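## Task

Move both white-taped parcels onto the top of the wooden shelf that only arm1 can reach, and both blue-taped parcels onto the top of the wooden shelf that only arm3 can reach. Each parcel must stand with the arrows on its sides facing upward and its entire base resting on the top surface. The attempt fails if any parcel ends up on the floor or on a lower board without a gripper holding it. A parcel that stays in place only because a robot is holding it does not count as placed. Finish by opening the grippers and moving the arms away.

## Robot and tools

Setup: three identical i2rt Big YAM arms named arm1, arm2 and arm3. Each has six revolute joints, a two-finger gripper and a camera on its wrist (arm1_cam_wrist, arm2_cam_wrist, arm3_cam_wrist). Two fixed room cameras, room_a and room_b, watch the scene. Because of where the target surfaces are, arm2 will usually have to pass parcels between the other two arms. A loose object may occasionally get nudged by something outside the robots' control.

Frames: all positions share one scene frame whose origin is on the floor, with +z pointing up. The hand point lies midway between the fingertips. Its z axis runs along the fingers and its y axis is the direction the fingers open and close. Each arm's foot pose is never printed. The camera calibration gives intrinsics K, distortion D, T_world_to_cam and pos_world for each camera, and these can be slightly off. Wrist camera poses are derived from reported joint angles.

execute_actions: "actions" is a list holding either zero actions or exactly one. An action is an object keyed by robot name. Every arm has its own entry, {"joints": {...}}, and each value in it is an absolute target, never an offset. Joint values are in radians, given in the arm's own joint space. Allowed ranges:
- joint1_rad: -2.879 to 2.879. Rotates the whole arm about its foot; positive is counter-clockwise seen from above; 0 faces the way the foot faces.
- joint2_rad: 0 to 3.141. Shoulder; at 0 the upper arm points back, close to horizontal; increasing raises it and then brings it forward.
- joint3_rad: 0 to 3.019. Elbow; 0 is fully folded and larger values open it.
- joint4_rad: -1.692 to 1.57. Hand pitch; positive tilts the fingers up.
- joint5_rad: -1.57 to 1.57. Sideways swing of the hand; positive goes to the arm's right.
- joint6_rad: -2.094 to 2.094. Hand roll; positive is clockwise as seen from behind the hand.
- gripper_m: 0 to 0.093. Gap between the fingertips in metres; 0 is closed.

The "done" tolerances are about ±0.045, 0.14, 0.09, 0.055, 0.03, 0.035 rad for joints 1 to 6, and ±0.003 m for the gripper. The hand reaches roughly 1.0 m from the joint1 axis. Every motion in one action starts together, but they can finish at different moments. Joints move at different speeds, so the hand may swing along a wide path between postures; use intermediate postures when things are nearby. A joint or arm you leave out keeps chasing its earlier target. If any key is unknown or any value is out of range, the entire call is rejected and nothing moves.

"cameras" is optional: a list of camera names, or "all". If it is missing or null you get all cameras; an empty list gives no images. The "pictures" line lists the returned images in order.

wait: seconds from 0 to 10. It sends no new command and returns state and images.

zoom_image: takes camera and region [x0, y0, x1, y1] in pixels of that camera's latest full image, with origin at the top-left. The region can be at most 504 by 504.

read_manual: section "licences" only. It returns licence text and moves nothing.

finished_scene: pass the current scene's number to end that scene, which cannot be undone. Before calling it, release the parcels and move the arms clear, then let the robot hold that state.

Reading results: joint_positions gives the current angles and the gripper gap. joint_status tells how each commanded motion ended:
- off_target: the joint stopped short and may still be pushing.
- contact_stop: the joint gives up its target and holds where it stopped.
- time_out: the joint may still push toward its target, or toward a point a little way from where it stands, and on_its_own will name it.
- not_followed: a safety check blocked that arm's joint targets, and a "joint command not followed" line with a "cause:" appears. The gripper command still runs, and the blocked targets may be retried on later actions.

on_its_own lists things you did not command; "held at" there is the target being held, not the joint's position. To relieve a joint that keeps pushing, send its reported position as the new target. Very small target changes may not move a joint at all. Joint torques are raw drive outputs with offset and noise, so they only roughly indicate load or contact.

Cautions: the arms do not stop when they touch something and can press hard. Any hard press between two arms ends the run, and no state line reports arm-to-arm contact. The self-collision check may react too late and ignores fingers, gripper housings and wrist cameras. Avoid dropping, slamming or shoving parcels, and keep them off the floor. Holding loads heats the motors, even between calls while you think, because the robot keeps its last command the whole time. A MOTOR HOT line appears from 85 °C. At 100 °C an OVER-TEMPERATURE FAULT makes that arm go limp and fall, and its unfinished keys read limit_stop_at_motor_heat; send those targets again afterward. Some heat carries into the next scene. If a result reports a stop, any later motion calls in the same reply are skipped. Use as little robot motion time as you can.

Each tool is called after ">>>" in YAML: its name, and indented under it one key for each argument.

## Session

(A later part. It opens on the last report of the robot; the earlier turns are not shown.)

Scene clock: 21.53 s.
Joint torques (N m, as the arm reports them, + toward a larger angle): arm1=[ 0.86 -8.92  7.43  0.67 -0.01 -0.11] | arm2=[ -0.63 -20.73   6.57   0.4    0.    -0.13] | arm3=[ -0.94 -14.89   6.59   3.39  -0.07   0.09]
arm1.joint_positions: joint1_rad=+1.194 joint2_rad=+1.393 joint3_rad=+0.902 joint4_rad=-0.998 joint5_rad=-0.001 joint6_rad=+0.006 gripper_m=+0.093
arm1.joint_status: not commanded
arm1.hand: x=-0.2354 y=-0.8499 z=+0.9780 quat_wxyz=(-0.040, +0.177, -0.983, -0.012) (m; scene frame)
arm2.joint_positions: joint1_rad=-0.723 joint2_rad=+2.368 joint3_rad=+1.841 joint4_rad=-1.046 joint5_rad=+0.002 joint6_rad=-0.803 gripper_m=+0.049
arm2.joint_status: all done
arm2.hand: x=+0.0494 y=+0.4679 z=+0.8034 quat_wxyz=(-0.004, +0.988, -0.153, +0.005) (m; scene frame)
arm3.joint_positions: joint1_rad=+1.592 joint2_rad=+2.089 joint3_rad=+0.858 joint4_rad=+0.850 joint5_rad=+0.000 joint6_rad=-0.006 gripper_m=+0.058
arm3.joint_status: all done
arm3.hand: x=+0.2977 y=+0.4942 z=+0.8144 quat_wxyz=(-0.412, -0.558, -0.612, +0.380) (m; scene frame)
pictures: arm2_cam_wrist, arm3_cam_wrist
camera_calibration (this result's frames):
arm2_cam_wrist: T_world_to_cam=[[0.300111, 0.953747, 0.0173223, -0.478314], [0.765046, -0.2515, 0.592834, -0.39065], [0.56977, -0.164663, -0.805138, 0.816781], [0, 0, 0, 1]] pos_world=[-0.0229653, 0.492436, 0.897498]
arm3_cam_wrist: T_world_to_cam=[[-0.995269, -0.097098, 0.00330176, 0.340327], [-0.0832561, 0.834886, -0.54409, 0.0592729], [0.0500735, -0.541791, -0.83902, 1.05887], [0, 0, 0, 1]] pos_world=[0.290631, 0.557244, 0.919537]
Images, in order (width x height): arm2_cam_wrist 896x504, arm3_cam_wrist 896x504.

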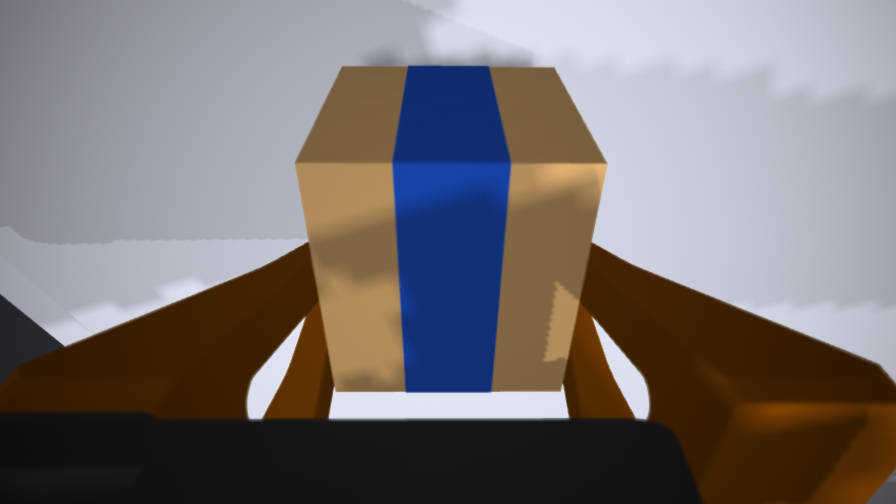

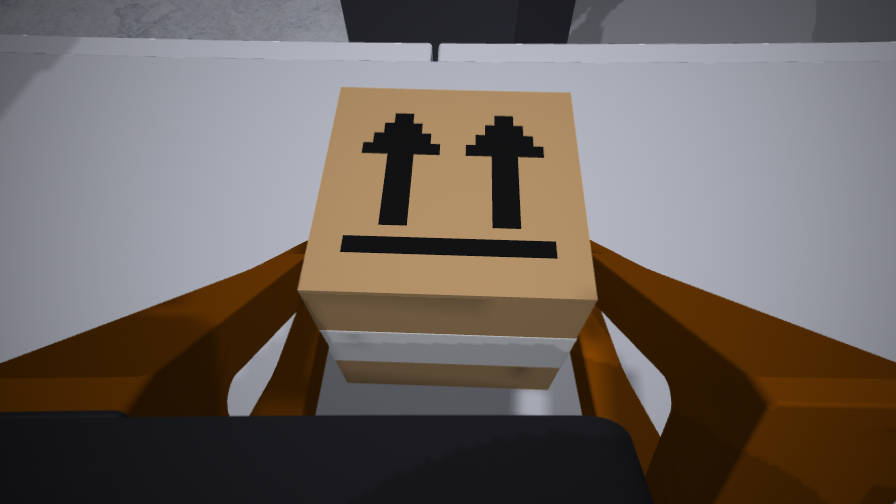

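>>> execute_actions:
  actions:
    - {"arm2":{"joints":{"gripper_m":0.093}},"arm3":{"joints":{"joint2_rad":2.13}}}
  cameras: ["arm2_cam_wrist"]

Scene clock: 22.33 s.
Joint torques (N m, as the arm reports them, + toward a larger angle): arm1=[ 0.83 -8.98  7.43  0.63 -0.01 -0.11] | arm2=[ -0.61 -20.49   6.64   0.4    0.02  -0.12] | arm3=[ -0.93 -15.45   6.34   3.36  -0.07   0.09]
arm1.joint_positions: joint1_rad=+1.194 joint2_rad=+1.393 joint3_rad=+0.902 joint4_rad=-0.998 joint5_rad=-0.001 joint6_rad=+0.006 gripper_m=+0.093
arm1.joint_status: not commanded
arm1.hand: x=-0.2354 y=-0.8499 z=+0.9780 quat_wxyz=(-0.040, +0.177, -0.983, -0.012) (m; scene frame)
arm2.joint_positions: joint1_rad=-0.723 joint2_rad=+2.368 joint3_rad=+1.841 joint4_rad=-1.046 joint5_rad=+0.002 joint6_rad=-0.803 gripper_m=+0.093
arm2.joint_status: all done
arm2.hand: x=+0.0494 y=+0.4679 z=+0.8034 quat_wxyz=(-0.004, +0.988, -0.153, +0.005) (m; scene frame)
arm3.joint_positions: joint1_rad=+1.592 joint2_rad=+2.104 joint3_rad=+0.858 joint4_rad=+0.851 joint5_rad=+0.000 joint6_rad=-0.006 gripper_m=+0.058
arm3.joint_status: all done
arm3.hand: x=+0.2975 y=+0.4964 z=+0.8059 quat_wxyz=(-0.408, -0.560, -0.615, +0.376) (m; scene frame)
pictures: arm2_cam_wrist
camera_calibration (this result's frames):
arm2_cam_wrist: T_world_to_cam=[[0.300111, 0.953747, 0.0173223, -0.478314], [0.765046, -0.2515, 0.592834, -0.39065], [0.56977, -0.164663, -0.805138, 0.816781], [0, 0, 0, 1]] pos_world=[-0.0229653, 0.492436, 0.897498]
Images, in order (width x height): arm2_cam_wrist 896x504.

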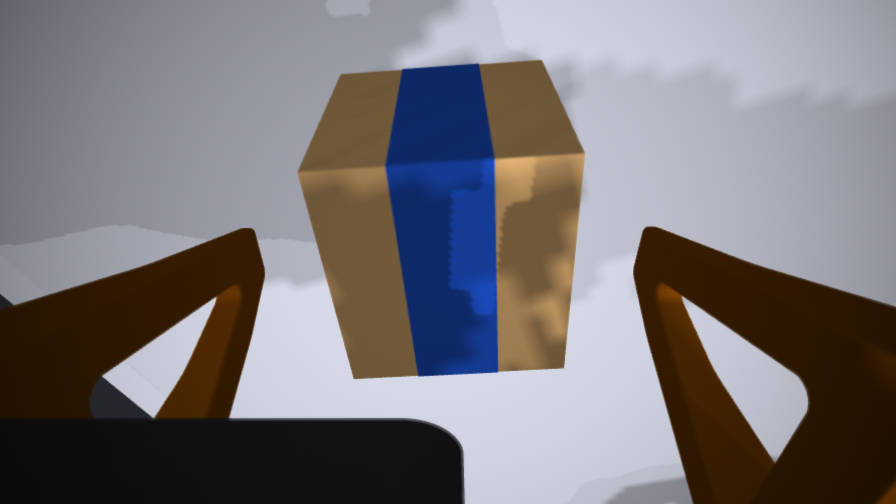

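>>> execute_actions:
  actions:
    - {"arm2":{"joints":{"joint2_rad":2.0,"joint3_rad":1.6,"joint4_rad":-0.8}},"arm3":{"joints":{"gripper_m":0.093}}}
  cameras: ["arm3_cam_wrist"]

Scene clock: 24.57 s.
Joint torques (N m, as the arm reports them, + toward a larger angle): arm1=[ 0.65 -9.11  7.43  0.62 -0.02 -0.1 ] | arm2=[ -0.53 -15.85   7.24   0.96   0.01  -0.1 ] | arm3=[ -0.93 -14.87   6.45   3.25  -0.07   0.09]
arm1.joint_positions: joint1_rad=+1.194 joint2_rad=+1.393 joint3_rad=+0.902 joint4_rad=-0.998 joint5_rad=-0.001 joint6_rad=+0.006 gripper_m=+0.093
arm1.joint_status: not commanded
arm1.hand: x=-0.2354 y=-0.8499 z=+0.9780 quat_wxyz=(-0.040, +0.177, -0.983, -0.012) (m; scene frame)
arm2.joint_positions: joint1_rad=-0.723 joint2_rad=+1.988 joint3_rad=+1.603 joint4_rad=-0.808 joint5_rad=+0.002 joint6_rad=-0.803 gripper_m=+0.093
arm2.joint_status: all done
arm2.hand: x=+0.0425 y=+0.4775 z=+0.9724 quat_wxyz=(-0.159, +0.970, -0.149, -0.104) (m; scene frame)
arm3.joint_positions: joint1_rad=+1.592 joint2_rad=+2.104 joint3_rad=+0.858 joint4_rad=+0.853 joint5_rad=+0.000 joint6_rad=-0.006 gripper_m=+0.093
arm3.joint_status: all done
arm3.hand: x=+0.2975 y=+0.4962 z=+0.8065 quat_wxyz=(-0.409, -0.560, -0.614, +0.377) (m; scene frame)
pictures: arm3_cam_wrist
camera_calibration (this result's frames):
arm3_cam_wrist: T_world_to_cam=[[-0.995265, -0.0971424, 0.00318893, 0.340493], [-0.0837635, 0.840627, -0.535098, 0.0434018], [0.0493, -0.532832, -0.844784, 1.05379], [0, 0, 0, 1]] pos_world=[0.290565, 0.558082, 0.91236]
Images, in order (width x height): arm3_cam_wrist 896x504.

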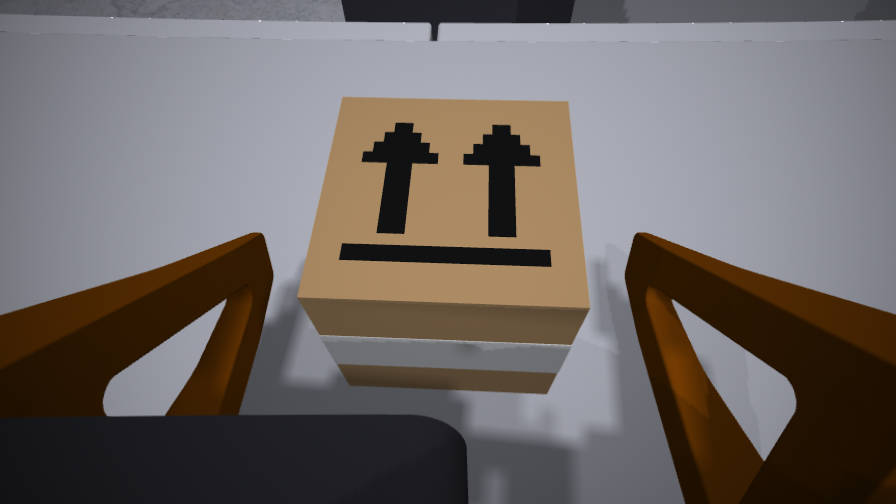

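>>> execute_actions:
  actions:
    - {"arm2":{"joints":{"joint2_rad":1.55,"joint3_rad":0.65,"joint4_rad":0.3,"joint6_rad":0.0}},"arm3":{"joints":{"joint2_rad":1.55,"joint3_rad":0.95,"joint4_rad":-0.97}}}
  cameras: ["room_b"]

Scene clock: 27.07 s.
Joint torques (N m, as the arm reports them, + toward a larger angle): arm1=[ 0.71 -8.84  7.43  0.64  0.   -0.11] | arm2=[-0.59 -9.41  6.27  2.08  0.07  0.15] | arm3=[ -0.94 -10.31   8.82   0.74  -0.07   0.09]
arm1.joint_positions: joint1_rad=+1.194 joint2_rad=+1.393 joint3_rad=+0.902 joint4_rad=-0.998 joint5_rad=-0.001 joint6_rad=+0.006 gripper_m=+0.093
arm1.joint_status: not commanded
arm1.hand: x=-0.2354 y=-0.8499 z=+0.9780 quat_wxyz=(-0.040, +0.177, -0.983, -0.012) (m; scene frame)
arm2.joint_positions: joint1_rad=-0.723 joint2_rad=+1.555 joint3_rad=+0.646 joint4_rad=+0.282 joint5_rad=+0.002 joint6_rad=-0.011 gripper_m=+0.093
arm2.joint_status: all done
arm2.hand: x=+0.1158 y=+0.3303 z=+0.9591 quat_wxyz=(-0.247, +0.760, -0.463, -0.383) (m; scene frame)
arm3.joint_positions: joint1_rad=+1.592 joint2_rad=+1.529 joint3_rad=+0.940 joint4_rad=-0.961 joint5_rad=+0.000 joint6_rad=-0.006 gripper_m=+0.093
arm3.joint_status: all done
arm3.hand: x=+0.2779 y=+0.7209 z=+0.8940 quat_wxyz=(-0.008, -0.673, -0.739, +0.007) (m; scene frame)
pictures: room_b
Images, in order (width x height): room_b 896x504.

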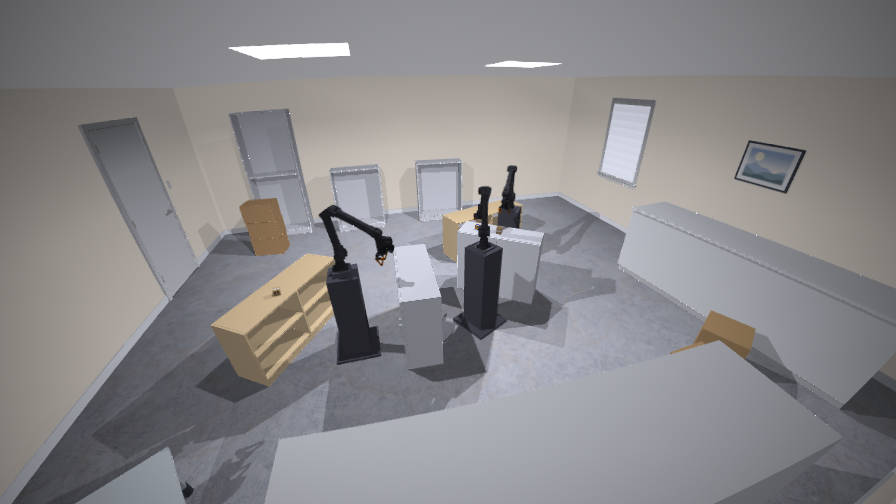

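>>> execute_actions:
  actions:
    - {"arm2":{"joints":{"joint1_rad":-1.105,"joint2_rad":1.98,"joint3_rad":0.93,"joint4_rad":0.6}},"arm3":{"joints":{"joint1_rad":1.2}}}
  cameras: ["arm2_cam_wrist"]

Scene clock: 28.67 s.
Joint torques (N m, as the arm reports them, + toward a larger angle): arm1=[ 0.84 -9.05  7.46  0.65 -0.01 -0.11] | arm2=[ -0.53 -13.85   6.08   2.13   0.08   0.12] | arm3=[  0.29 -10.31   8.8    0.69  -0.1    0.09]
arm1.joint_positions: joint1_rad=+1.194 joint2_rad=+1.393 joint3_rad=+0.902 joint4_rad=-0.998 joint5_rad=-0.001 joint6_rad=+0.006 gripper_m=+0.093
arm1.joint_status: not commanded
arm1.hand: x=-0.2354 y=-0.8499 z=+0.9780 quat_wxyz=(-0.040, +0.177, -0.983, -0.012) (m; scene frame)
arm2.joint_positions: joint1_rad=-1.105 joint2_rad=+1.984 joint3_rad=+0.916 joint4_rad=+0.583 joint5_rad=+0.002 joint6_rad=-0.010 gripper_m=+0.093
arm2.joint_status: all done
arm2.hand: x=+0.2962 y=+0.5030 z=+0.8979 quat_wxyz=(-0.358, +0.632, -0.575, -0.377) (m; scene frame)
arm3.joint_positions: joint1_rad=+1.192 joint2_rad=+1.529 joint3_rad=+0.940 joint4_rad=-0.961 joint5_rad=+0.001 joint6_rad=-0.006 gripper_m=+0.093
arm3.joint_status: all done
arm3.hand: x=+0.1211 y=+0.7389 z=+0.8939 quat_wxyz=(-0.006, -0.807, -0.590, +0.008) (m; scene frame)
pictures: arm2_cam_wrist
camera_calibration (this result's frames):
arm2_cam_wrist: T_world_to_cam=[[0.996832, 0.0760031, 0.0234462, -0.357854], [0.0784103, -0.88959, -0.44998, 0.833965], [-0.0133423, 0.450392, -0.892731, 0.700002], [0, 0, 0, 1]] pos_world=[0.300669, 0.453809, 1.00857]
Images, in order (width x height): arm2_cam_wrist 896x504.

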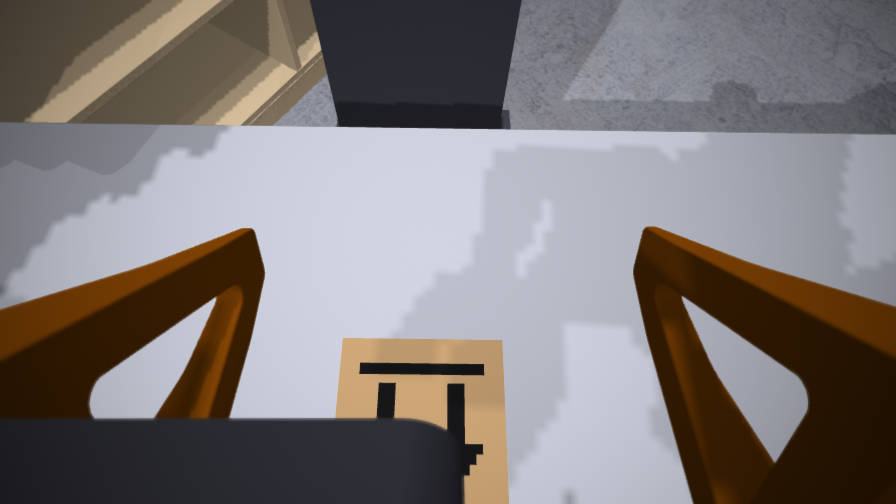

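>>> execute_actions:
  actions:
    - {"arm2":{"joints":{"joint1_rad":-1.087,"joint2_rad":2.225,"joint4_rad":0.83}},"arm3":{"joints":{"joint1_rad":1.21,"joint2_rad":2.1,"joint3_rad":1.98,"joint4_rad":-1.29}}}
  cameras: ["arm2_cam_wrist","arm3_cam_wrist"]

Scene clock: 30.97 s.
Joint torques (N m, as the arm reports them, + toward a larger angle): arm1=[ 0.75 -9.01  7.46  0.65 -0.02 -0.1 ] | arm2=[ -0.11 -14.88   4.33   2.13   0.07   0.13] | arm3=[  0.29 -22.41  12.13   0.99  -0.1    0.09]
arm1.joint_positions: joint1_rad=+1.194 joint2_rad=+1.393 joint3_rad=+0.902 joint4_rad=-0.998 joint5_rad=-0.001 joint6_rad=+0.006 gripper_m=+0.093
arm1.joint_status: not commanded
arm1.hand: x=-0.2354 y=-0.8499 z=+0.9780 quat_wxyz=(-0.040, +0.177, -0.983, -0.012) (m; scene frame)
arm2.joint_positions: joint1_rad=-1.092 joint2_rad=+2.233 joint3_rad=+0.916 joint4_rad=+0.813 joint5_rad=+0.002 joint6_rad=-0.010 gripper_m=+0.093
arm2.joint_status: all done
arm2.hand: x=+0.2905 y=+0.4850 z=+0.7962 quat_wxyz=(-0.350, +0.639, -0.574, -0.373) (m; scene frame)
arm3.joint_positions: joint1_rad=+1.203 joint2_rad=+2.091 joint3_rad=+1.948 joint4_rad=-1.282 joint5_rad=+0.001 joint6_rad=-0.006 gripper_m=+0.093
arm3.joint_status: all done
arm3.hand: x=+0.0400 y=+0.4643 z=+0.9678 quat_wxyz=(-0.043, -0.802, -0.593, +0.059) (m; scene frame)
pictures: arm2_cam_wrist, arm3_cam_wrist
camera_calibration (this result's frames):
arm2_cam_wrist: T_world_to_cam=[[0.995735, 0.0891882, 0.0235923, -0.354612], [0.0905798, -0.896616, -0.433446, 0.759405], [-0.017505, 0.433734, -0.900871, 0.633033], [0, 0, 0, 1]] pos_world=[0.295394, 0.437954, 0.907808]
arm3_cam_wrist: T_world_to_cam=[[-0.956977, 0.290068, -0.0074862, -0.0904048], [0.2556, 0.854912, 0.451436, -0.840079], [0.137347, 0.4301, -0.892272, 0.781022], [0, 0, 0, 1]] pos_world=[0.0209376, 0.4085, 1.07545]
Images, in order (width x height): arm2_cam_wrist 896x504, arm3_cam_wrist 896x504.

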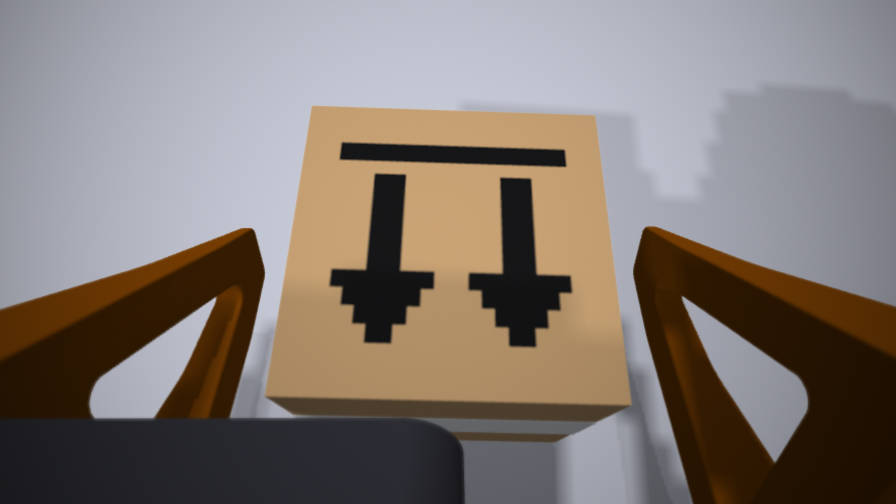

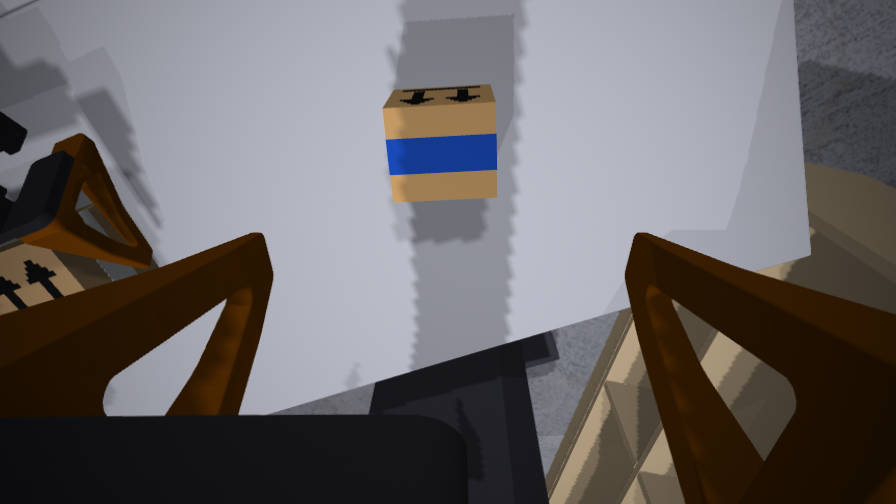

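>>> execute_actions:
  actions:
    - {"arm2":{"joints":{"gripper_m":0.035}},"arm3":{"joints":{"joint2_rad":2.295,"joint3_rad":1.847,"joint4_rad":-1.118,"joint6_rad":-0.075}}}
  cameras: ["arm2_cam_wrist","arm3_cam_wrist"]

Scene clock: 32.47 s.
Joint torques (N m, as the arm reports them, + toward a larger angle): arm1=[ 0.79 -8.97  7.45  0.65  0.   -0.11] | arm2=[ -0.01 -14.9    4.34   2.14   0.08   0.13] | arm3=[  0.14 -25.7   10.14   1.22  -0.15  -0.03]
arm1.joint_positions: joint1_rad=+1.194 joint2_rad=+1.393 joint3_rad=+0.902 joint4_rad=-0.998 joint5_rad=-0.001 joint6_rad=+0.006 gripper_m=+0.093
arm1.joint_status: not commanded
arm1.hand: x=-0.2354 y=-0.8499 z=+0.9780 quat_wxyz=(-0.040, +0.177, -0.983, -0.012) (m; scene frame)
arm2.joint_positions: joint1_rad=-1.092 joint2_rad=+2.233 joint3_rad=+0.916 joint4_rad=+0.813 joint5_rad=+0.001 joint6_rad=-0.010 gripper_m=+0.058
arm2.joint_status: gripper_m off_target (ended at +0.058, target +0.035)
arm2.hand: x=+0.2904 y=+0.4850 z=+0.7962 quat_wxyz=(-0.350, +0.639, -0.574, -0.373) (m; scene frame)
arm3.joint_positions: joint1_rad=+1.205 joint2_rad=+2.304 joint3_rad=+1.825 joint4_rad=-1.126 joint5_rad=+0.002 joint6_rad=-0.067 gripper_m=+0.093
arm3.joint_status: all done
arm3.hand: x=+0.0493 y=+0.4892 z=+0.7850 quat_wxyz=(+0.010, -0.784, -0.620, -0.014) (m; scene frame)
pictures: arm2_cam_wrist, arm3_cam_wrist
camera_calibration (this result's frames):
arm2_cam_wrist: T_world_to_cam=[[0.995734, 0.0893425, 0.0230754, -0.354209], [0.0904946, -0.896623, -0.433449, 0.759436], [-0.0180355, 0.433688, -0.900883, 0.63322], [0, 0, 0, 1]] pos_world=[0.295393, 0.437954, 0.907807]
arm3_cam_wrist: T_world_to_cam=[[-0.973282, 0.229405, -0.00974468, -0.0577938], [0.177183, 0.777363, 0.603583, -0.858815], [0.14604, 0.58573, -0.797241, 0.45486], [0, 0, 0, 1]] pos_world=[0.0294904, 0.414445, 0.880436]
Images, in order (width x height): arm2_cam_wrist 896x504, arm3_cam_wrist 896x504.

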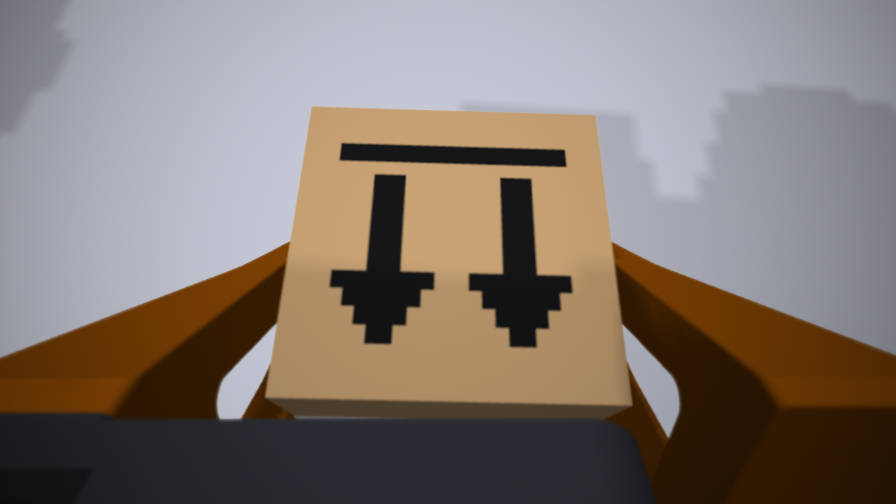

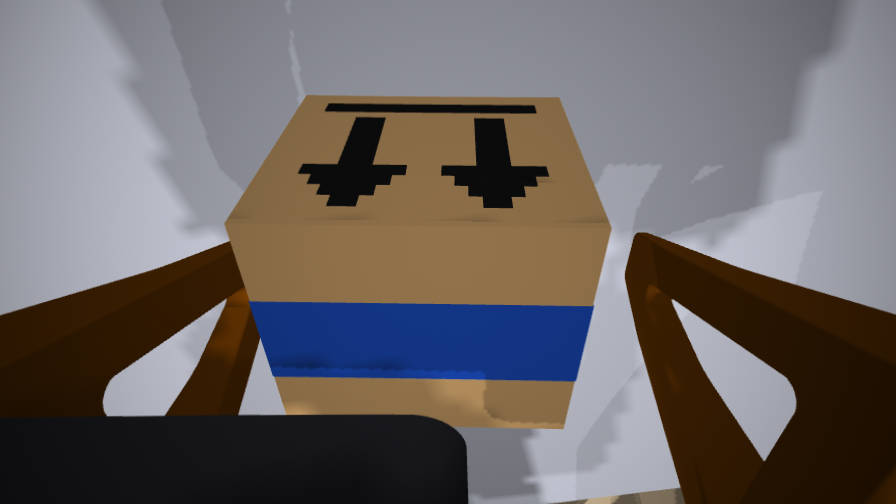

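>>> execute_actions:
  actions:
    - {"arm2":{"joints":{"joint2_rad":1.25,"joint3_rad":0.55,"joint4_rad":-0.9}},"arm3":{"joints":{"gripper_m":0.035}}}
  cameras: ["arm3_cam_wrist"]

Scene clock: 35.40 s.
Joint torques (N m, as the arm reports them, + toward a larger angle): arm1=[ 0.78 -9.08  7.39  0.63 -0.01 -0.11] | arm2=[-0.02 -4.85  5.84 -0.37  0.08  0.13] | arm3=[  0.1  -25.1   10.11   1.19  -0.13  -0.03]
arm1.joint_positions: joint1_rad=+1.194 joint2_rad=+1.393 joint3_rad=+0.902 joint4_rad=-0.998 joint5_rad=-0.001 joint6_rad=+0.006 gripper_m=+0.093
arm1.joint_status: not commanded
arm1.hand: x=-0.2354 y=-0.8499 z=+0.9780 quat_wxyz=(-0.040, +0.177, -0.983, -0.012) (m; scene frame)
arm2.joint_positions: joint1_rad=-1.092 joint2_rad=+1.254 joint3_rad=+0.553 joint4_rad=-0.890 joint5_rad=+0.001 joint6_rad=-0.010 gripper_m=+0.058
arm2.joint_status: all done
arm2.hand: x=+0.3230 y=+0.1209 z=+0.9139 quat_wxyz=(+0.001, +0.742, -0.670, +0.009) (m; scene frame)
arm3.joint_positions: joint1_rad=+1.205 joint2_rad=+2.304 joint3_rad=+1.825 joint4_rad=-1.126 joint5_rad=+0.001 joint6_rad=-0.068 gripper_m=+0.056
arm3.joint_status: gripper_m off_target (ended at +0.056, target +0.035)
arm3.hand: x=+0.0494 y=+0.4891 z=+0.7850 quat_wxyz=(+0.009, -0.784, -0.620, -0.014) (m; scene frame)
pictures: arm3_cam_wrist
camera_calibration (this result's frames):
arm3_cam_wrist: T_world_to_cam=[[-0.97345, 0.228674, -0.0101504, -0.057044], [0.176366, 0.777568, 0.603558, -0.858852], [0.145911, 0.585744, -0.797254, 0.454872], [0, 0, 0, 1]] pos_world=[0.029572, 0.414422, 0.880437]
Images, in order (width x height): arm3_cam_wrist 896x504.

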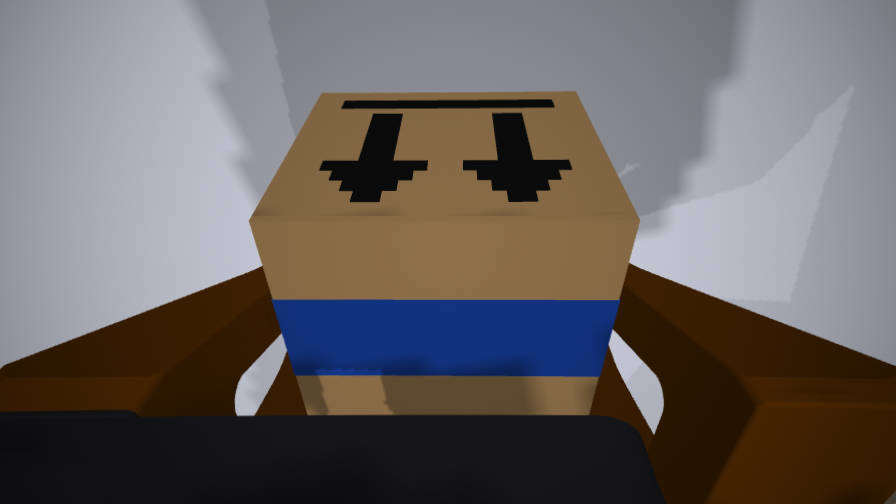

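>>> execute_actions:
  actions:
    - {"arm2":{"joints":{"joint1_rad":0.95,"joint2_rad":2.2,"joint3_rad":1.95,"joint4_rad":-1.575}},"arm3":{"joints":{"joint1_rad":-0.1,"joint2_rad":2.05,"joint3_rad":1.67,"joint4_rad":-1.1,"joint6_rad":0.0}}}
  cameras: ["arm2_cam_wrist","arm3_cam_wrist","room_a"]

Scene clock: 38.40 s.
Joint torques (N m, as the arm reports them, + toward a larger angle): arm1=[ 0.75 -9.09  7.44  0.65 -0.01 -0.1 ] | arm2=[ -0.06 -18.92   8.7   -0.99   0.19   0.12] | arm3=[ -0.25 -20.61   9.01   0.95  -0.15   0.07]
arm1.joint_positions: joint1_rad=+1.194 joint2_rad=+1.393 joint3_rad=+0.902 joint4_rad=-0.998 joint5_rad=-0.001 joint6_rad=+0.006 gripper_m=+0.093
arm1.joint_status: not commanded
arm1.hand: x=-0.2354 y=-0.8499 z=+0.9780 quat_wxyz=(-0.040, +0.177, -0.983, -0.012) (m; scene frame)
arm2.joint_positions: joint1_rad=+0.946 joint2_rad=+2.202 joint3_rad=+1.924 joint4_rad=-1.563 joint5_rad=-0.001 joint6_rad=-0.009 gripper_m=+0.058
arm2.joint_status: all done
arm2.hand: x=-0.1646 y=-0.4527 z=+0.9407 quat_wxyz=(-0.038, +0.950, +0.278, +0.135) (m; scene frame)
arm3.joint_positions: joint1_rad=-0.103 joint2_rad=+2.041 joint3_rad=+1.672 joint4_rad=-1.093 joint5_rad=+0.002 joint6_rad=-0.004 gripper_m=+0.056
arm3.joint_status: all done
arm3.hand: x=-0.3924 y=+1.1407 z=+0.8945 quat_wxyz=(+0.002, -0.998, +0.017, +0.054) (m; scene frame)
pictures: arm2_cam_wrist, arm3_cam_wrist, room_a
camera_calibration (this result's frames):
arm2_cam_wrist: T_world_to_cam=[[-0.540891, 0.841077, 0.00517985, 0.28358], [0.520404, 0.329818, 0.787654, -0.500201], [0.660769, 0.428731, -0.616096, 1.00345], [0, 0, 0, 1]] pos_world=[-0.249356, -0.503747, 1.01074]
arm3_cam_wrist: T_world_to_cam=[[0.0308494, 0.999507, -0.00590022, -1.12393], [0.873803, -0.0241026, 0.485683, -0.0600855], [0.485301, -0.0201387, -0.874115, 1.11803], [0, 0, 0, 1]] pos_world=[-0.455408, 1.14444, 0.999842]
Images, in order (width x height): arm2_cam_wrist 896x504, arm3_cam_wrist 896x504, room_a 896x504.

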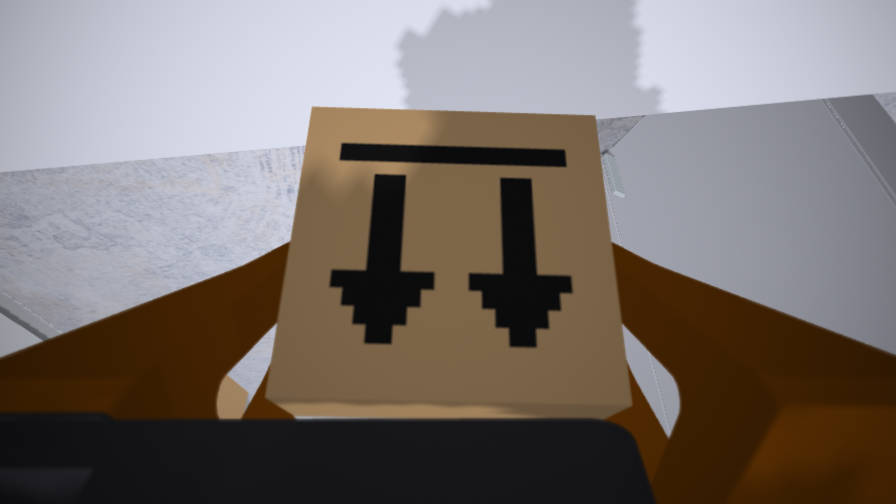

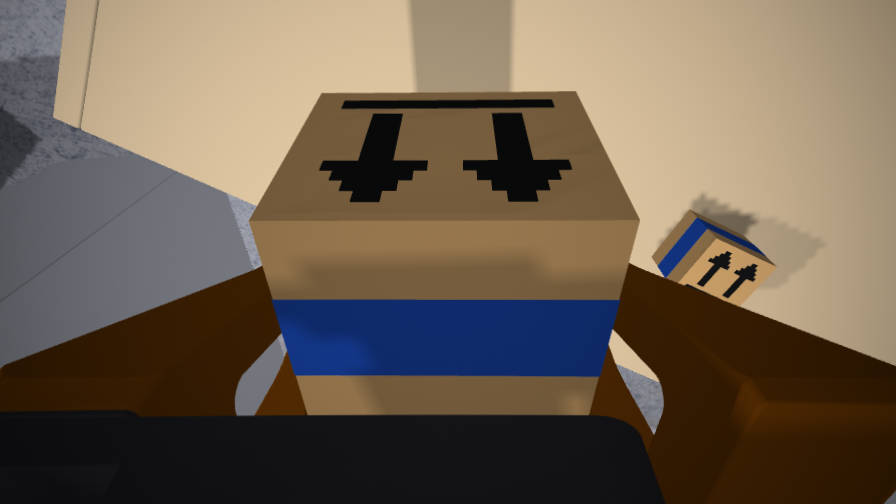

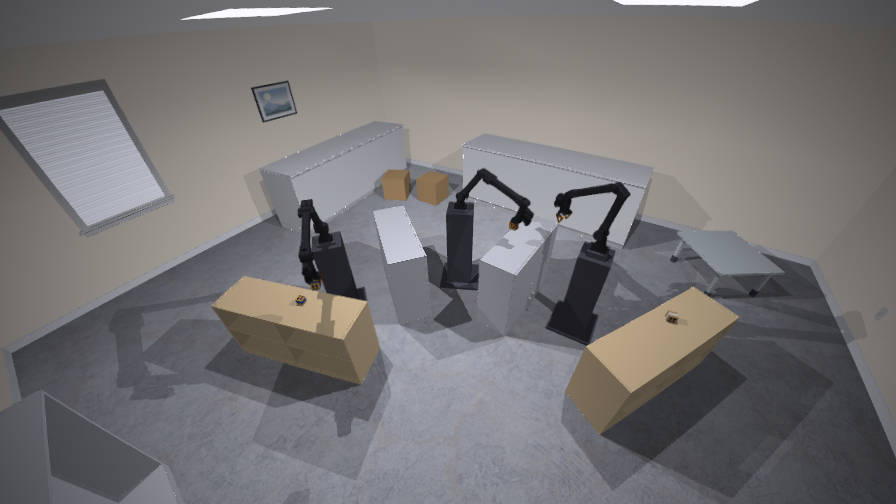

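>>> zoom_image:
  camera: "arm3_cam_wrist"
  region: [640, 190, 800, 320]

Region (640, 190, 800, 320) of arm3_cam_wrist's 896x504 image, scaled by 3.150, with more detail than that image has; it fills the top 410 rows of this view, and the rest is white.

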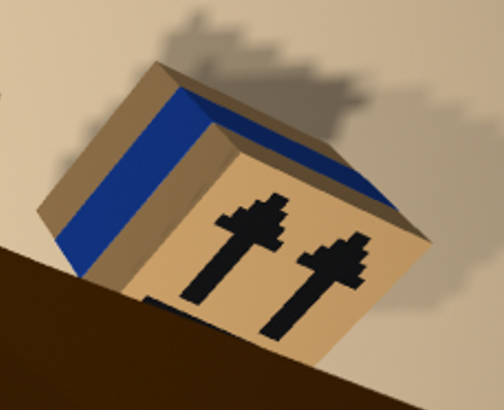

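>>> execute_actions:
  actions:
    - {"arm2":{"joints":{"joint2_rad":2.42}},"arm3":{"joints":{"joint2_rad":2.415,"joint4_rad":-0.855}}}
  cameras: ["arm2_cam_wrist","arm3_cam_wrist"]

Scene clock: 40.50 s.
Joint torques (N m, as the arm reports them, + toward a larger angle): arm1=[ 0.77 -9.05  7.42  0.65 -0.01 -0.12] | arm2=[ -0.12 -19.89   7.39  -1.31   0.18   0.12] | arm3=[ -0.06 -24.65   8.66   1.12  -0.15   0.08]
arm1.joint_positions: joint1_rad=+1.194 joint2_rad=+1.393 joint3_rad=+0.902 joint4_rad=-0.998 joint5_rad=-0.001 joint6_rad=+0.006 gripper_m=+0.093
arm1.joint_status: not commanded
arm1.hand: x=-0.2354 y=-0.8499 z=+0.9780 quat_wxyz=(-0.040, +0.177, -0.983, -0.012) (m; scene frame)
arm2.joint_positions: joint1_rad=+0.946 joint2_rad=+2.426 joint3_rad=+1.930 joint4_rad=-1.565 joint5_rad=-0.001 joint6_rad=-0.009 gripper_m=+0.058
arm2.joint_status: all done
arm2.hand: x=-0.1386 y=-0.4361 z=+0.8153 quat_wxyz=(-0.068, +0.930, +0.271, +0.239) (m; scene frame)
arm3.joint_positions: joint1_rad=-0.103 joint2_rad=+2.433 joint3_rad=+1.643 joint4_rad=-0.862 joint5_rad=+0.002 joint6_rad=-0.004 gripper_m=+0.056
arm3.joint_status: all done
arm3.hand: x=-0.3579 y=+1.1392 z=+0.6487 quat_wxyz=(+0.000, -0.999, +0.016, -0.041) (m; scene frame)
pictures: arm2_cam_wrist, arm3_cam_wrist
camera_calibration (this result's frames):
arm2_cam_wrist: T_world_to_cam=[[-0.541237, 0.840866, 0.00251749, 0.286372], [0.361905, 0.230242, 0.903335, -0.580157], [0.759004, 0.489829, -0.428929, 0.789522], [0, 0, 0, 1]] pos_world=[-0.234294, -0.493955, 0.862004]
arm3_cam_wrist: T_world_to_cam=[[0.0319563, 0.999464, -0.00703755, -1.12381], [0.766686, -0.0199951, 0.641711, -0.115047], [0.641226, -0.0259023, -0.766914, 0.879201], [0, 0, 0, 1]] pos_world=[-0.439649, 1.14368, 0.74019]
Images, in order (width x height): arm2_cam_wrist 896x504, arm3_cam_wrist 896x504.

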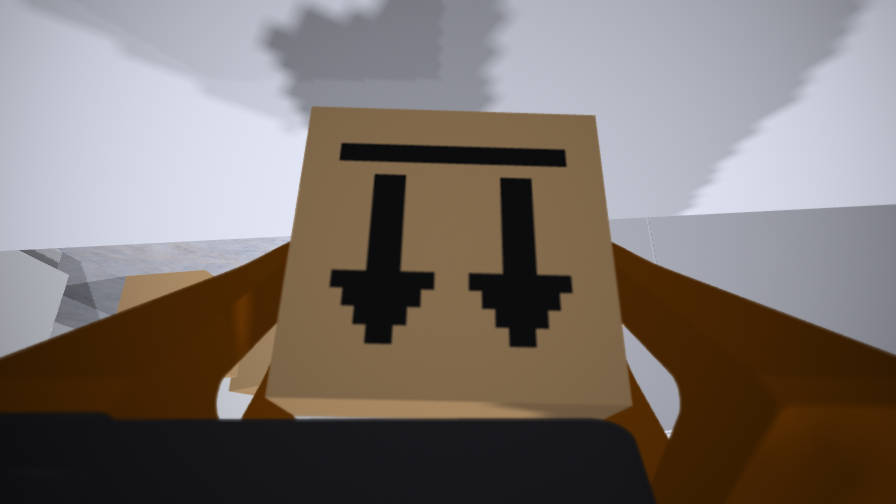

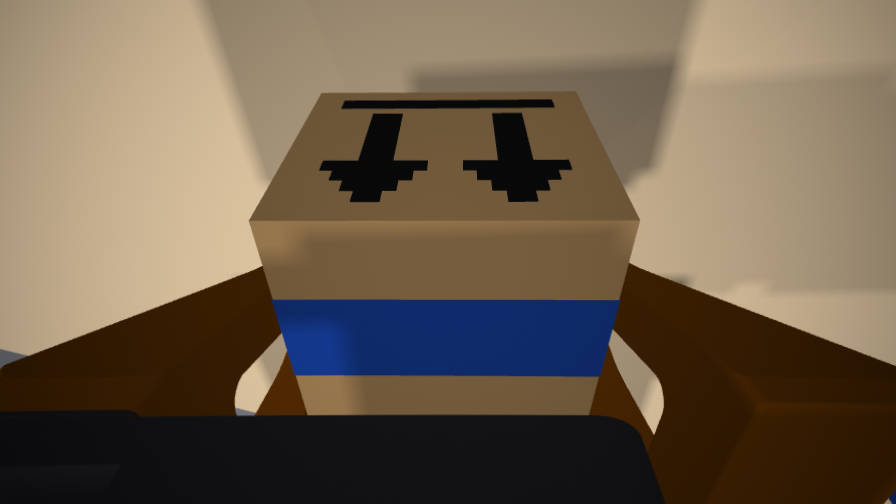

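>>> execute_actions:
  actions:
    - {"arm2":{"joints":{"joint2_rad":2.468,"joint4_rad":-1.537}},"arm3":{"joints":{"joint3_rad":1.596,"joint4_rad":-0.763}}}
  cameras: ["arm2_cam_wrist","arm3_cam_wrist"]

Scene clock: 41.67 s.
Joint torques (N m, as the arm reports them, + toward a larger angle): arm1=[ 0.78 -9.    7.42  0.64 -0.01 -0.11] | arm2=[ -0.04 -18.27   7.26  -0.64   0.19   0.13] | arm3=[ -0.04 -24.59   6.48   1.21  -0.16   0.07]
arm1.joint_positions: joint1_rad=+1.194 joint2_rad=+1.393 joint3_rad=+0.902 joint4_rad=-0.998 joint5_rad=-0.001 joint6_rad=+0.006 gripper_m=+0.093
arm1.joint_status: not commanded
arm1.hand: x=-0.2354 y=-0.8499 z=+0.9780 quat_wxyz=(-0.040, +0.177, -0.983, -0.012) (m; scene frame)
arm2.joint_positions: joint1_rad=+0.946 joint2_rad=+2.456 joint3_rad=+1.930 joint4_rad=-1.545 joint5_rad=-0.001 joint6_rad=-0.009 gripper_m=+0.058
arm2.joint_status: all done
arm2.hand: x=-0.1368 y=-0.4350 z=+0.7968 quat_wxyz=(-0.069, +0.929, +0.271, +0.243) (m; scene frame)
arm3.joint_positions: joint1_rad=-0.103 joint2_rad=+2.430 joint3_rad=+1.596 joint4_rad=-0.772 joint5_rad=+0.002 joint6_rad=-0.004 gripper_m=+0.056
arm3.joint_status: all done
arm3.hand: x=-0.3558 y=+1.1391 z=+0.6368 quat_wxyz=(+0.000, -1.000, +0.016, -0.019) (m; scene frame)
pictures: arm2_cam_wrist, arm3_cam_wrist
camera_calibration (this result's frames):
arm2_cam_wrist: T_world_to_cam=[[-0.541241, 0.840864, 0.00240085, 0.286498], [0.354593, 0.225651, 0.907384, -0.57063], [0.762445, 0.491964, -0.420296, 0.774224], [0, 0, 0, 1]] pos_world=[-0.232897, -0.493034, 0.842496]
arm3_cam_wrist: T_world_to_cam=[[0.0316766, 0.999475, -0.00678904, -1.12414], [0.794534, -0.0210592, 0.606854, -0.0757438], [0.606393, -0.0246172, -0.794784, 0.872685], [0, 0, 0, 1]] pos_world=[-0.4334, 1.14344, 0.73193]
Images, in order (width x height): arm2_cam_wrist 896x504, arm3_cam_wrist 896x504.

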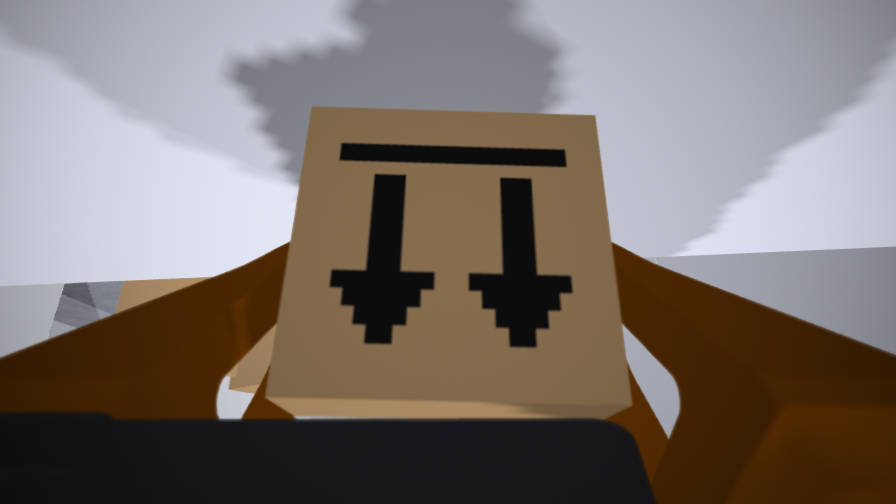

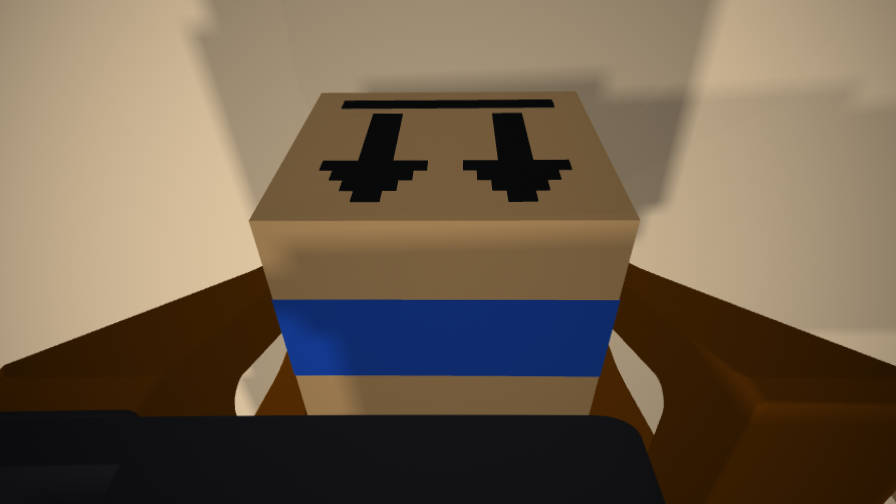

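>>> execute_actions:
  actions:
    - {"arm2":{"joints":{"joint3_rad":1.912,"joint4_rad":-1.525}},"arm3":{"joints":{"joint3_rad":1.566,"joint4_rad":-0.733}}}
  cameras: ["arm3_cam_wrist"]

Scene clock: 42.53 s.
Joint torques (N m, as the arm reports them, + toward a larger angle): arm1=[ 0.64 -8.94  7.42  0.65 -0.01 -0.12] | arm2=[ -0.05 -18.74   5.6   -0.68   0.19   0.12] | arm3=[ -0.04 -24.03   5.87   1.28  -0.15   0.08]
arm1.joint_positions: joint1_rad=+1.194 joint2_rad=+1.393 joint3_rad=+0.902 joint4_rad=-0.998 joint5_rad=-0.001 joint6_rad=+0.006 gripper_m=+0.093
arm1.joint_status: not commanded
arm1.hand: x=-0.2354 y=-0.8499 z=+0.9780 quat_wxyz=(-0.040, +0.177, -0.983, -0.012) (m; scene frame)
arm2.joint_positions: joint1_rad=+0.946 joint2_rad=+2.456 joint3_rad=+1.916 joint4_rad=-1.533 joint5_rad=-0.001 joint6_rad=-0.009 gripper_m=+0.058
arm2.joint_status: all done
arm2.hand: x=-0.1339 y=-0.4331 z=+0.7924 quat_wxyz=(-0.069, +0.928, +0.271, +0.244) (m; scene frame)
arm3.joint_positions: joint1_rad=-0.103 joint2_rad=+2.429 joint3_rad=+1.572 joint4_rad=-0.743 joint5_rad=+0.002 joint6_rad=-0.004 gripper_m=+0.056
arm3.joint_status: all done
arm3.hand: x=-0.3512 y=+1.1389 z=+0.6315 quat_wxyz=(+0.000, -1.000, +0.016, -0.015) (m; scene frame)
pictures: arm3_cam_wrist
camera_calibration (this result's frames):
arm3_cam_wrist: T_world_to_cam=[[0.0316299, 0.999477, -0.00674533, -1.1242], [0.799137, -0.0212354, 0.600773, -0.0706002], [0.600316, -0.0243929, -0.799391, 0.866166], [0, 0, 0, 1]] pos_world=[-0.427995, 1.14324, 0.727237]
Images, in order (width x height): arm3_cam_wrist 896x504.

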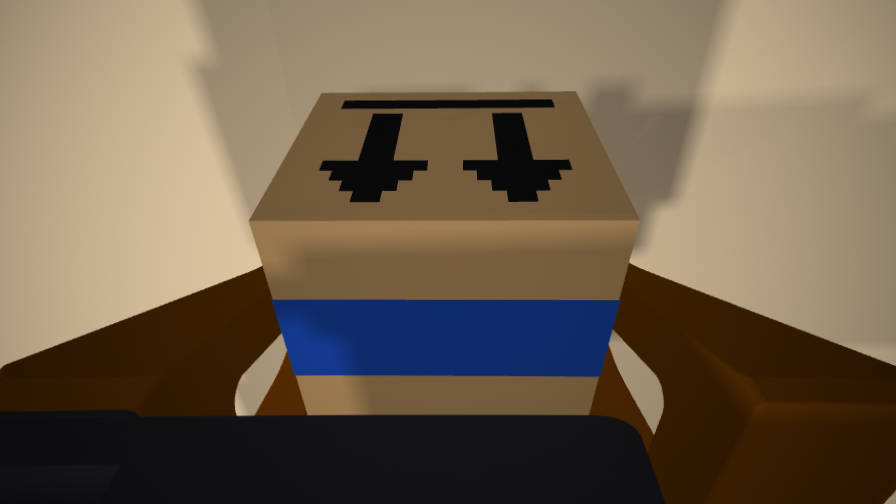

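>>> execute_actions:
  actions: []

Scene clock: 43.13 s.
Joint torques (N m, as the arm reports them, + toward a larger angle): arm1=[ 0.57 -9.03  7.43  0.64 -0.01 -0.1 ] | arm2=[ -0.04 -18.4    5.64  -0.67   0.18   0.12] | arm3=[ -0.07 -24.12   5.85   1.27  -0.15   0.08]
arm1.joint_positions: joint1_rad=+1.194 joint2_rad=+1.393 joint3_rad=+0.902 joint4_rad=-0.998 joint5_rad=-0.001 joint6_rad=+0.006 gripper_m=+0.093
arm1.joint_status: not commanded
arm1.hand: x=-0.2354 y=-0.8499 z=+0.9780 quat_wxyz=(-0.040, +0.177, -0.983, -0.012) (m; scene frame)
arm2.joint_positions: joint1_rad=+0.946 joint2_rad=+2.456 joint3_rad=+1.916 joint4_rad=-1.533 joint5_rad=-0.001 joint6_rad=-0.009 gripper_m=+0.058
arm2.joint_status: all done
arm2.hand: x=-0.1339 y=-0.4331 z=+0.7924 quat_wxyz=(-0.069, +0.928, +0.271, +0.244) (m; scene frame)
arm3.joint_positions: joint1_rad=-0.103 joint2_rad=+2.429 joint3_rad=+1.572 joint4_rad=-0.743 joint5_rad=+0.002 joint6_rad=-0.004 gripper_m=+0.056
arm3.joint_status: all done
arm3.hand: x=-0.3512 y=+1.1389 z=+0.6315 quat_wxyz=(+0.000, -1.000, +0.016, -0.015) (m; scene frame)
pictures: arm1_cam_wrist, arm2_cam_wrist, arm3_cam_wrist, room_a, room_b
camera_calibration (this result's frames):
arm1_cam_wrist: T_world_to_cam=[[0.33773, -0.941186, -0.010363, -0.711294], [-0.804312, -0.294299, 0.516208, -0.941099], [-0.488898, -0.166004, -0.8564, 0.703032], [0, 0, 0, 1]] pos_world=[-0.173001, -0.829718, 1.08051]
arm2_cam_wrist: T_world_to_cam=[[-0.541241, 0.840864, 0.00236819, 0.286568], [0.352539, 0.224361, 0.908503, -0.569789], [0.763396, 0.492554, -0.417871, 0.76771], [0, 0, 0, 1]] pos_world=[-0.230091, -0.491265, 0.83778]
arm3_cam_wrist: T_world_to_cam=[[0.0316299, 0.999477, -0.00674533, -1.1242], [0.799137, -0.0212354, 0.600773, -0.0706002], [0.600316, -0.0243929, -0.799391, 0.866166], [0, 0, 0, 1]] pos_world=[-0.427995, 1.14324, 0.727237]
Images, in order (width x height): arm1_cam_wrist 896x504, arm2_cam_wrist 896x504, arm3_cam_wrist 896x504, room_a 896x504, room_b 896x504.

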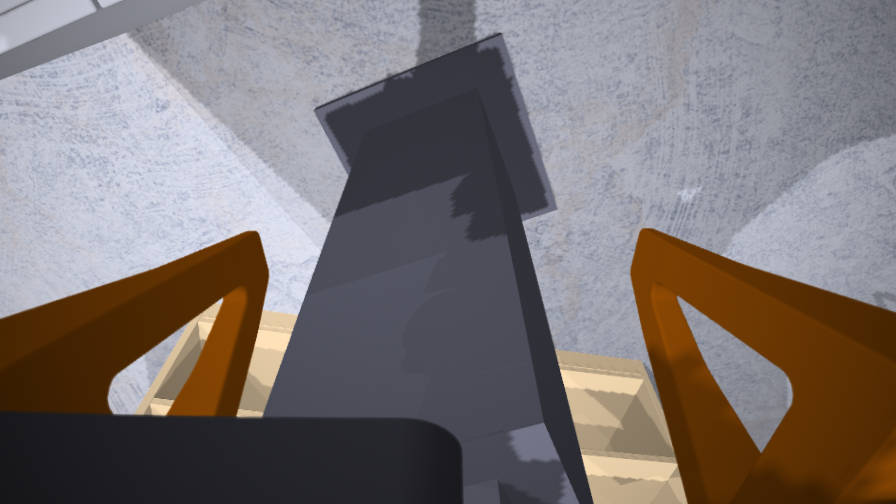

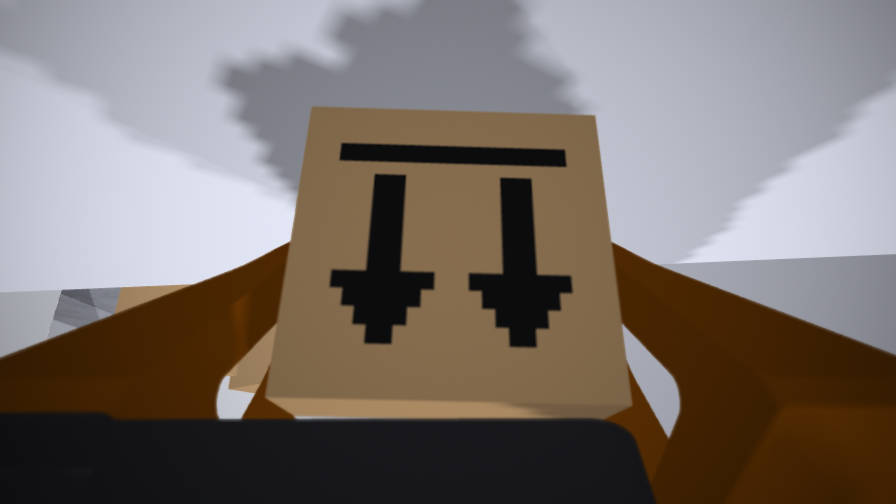

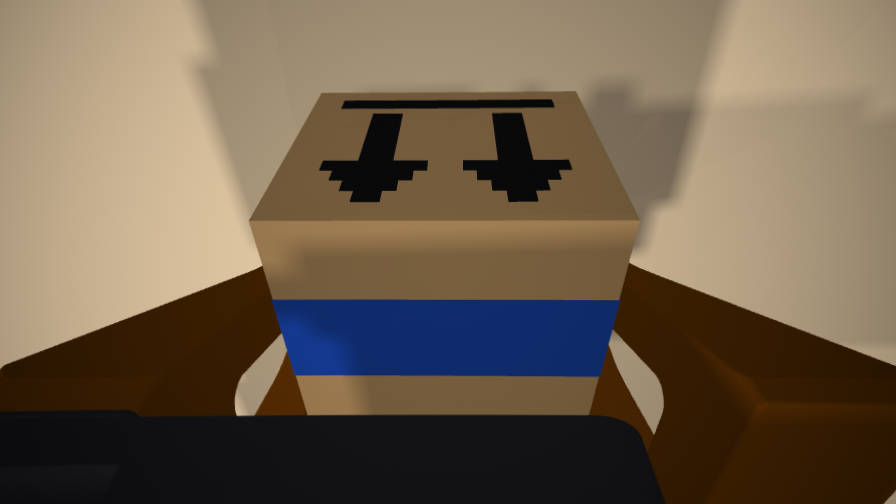

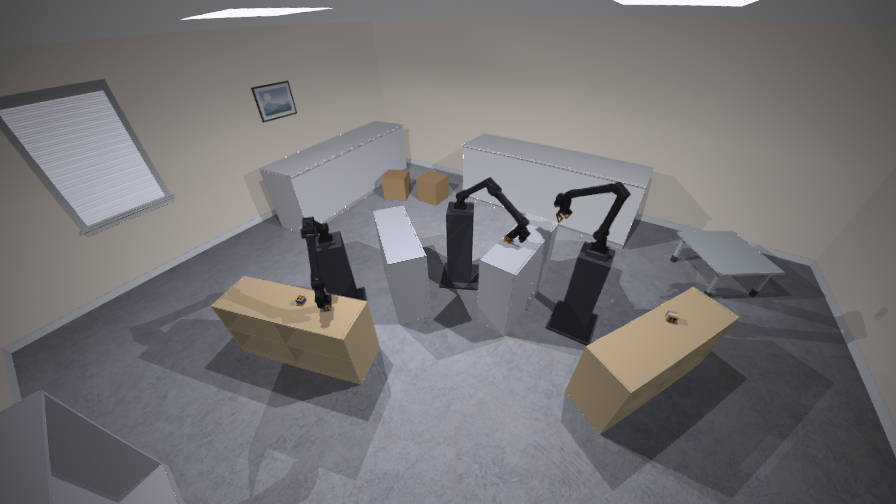

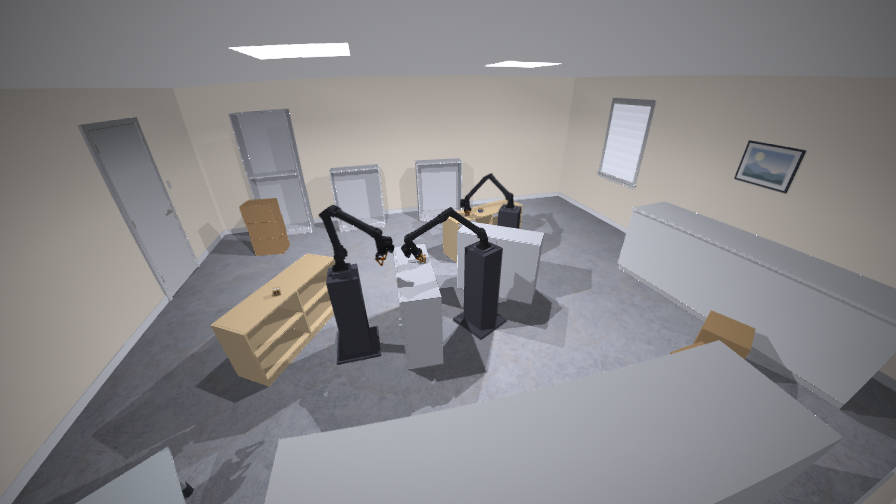

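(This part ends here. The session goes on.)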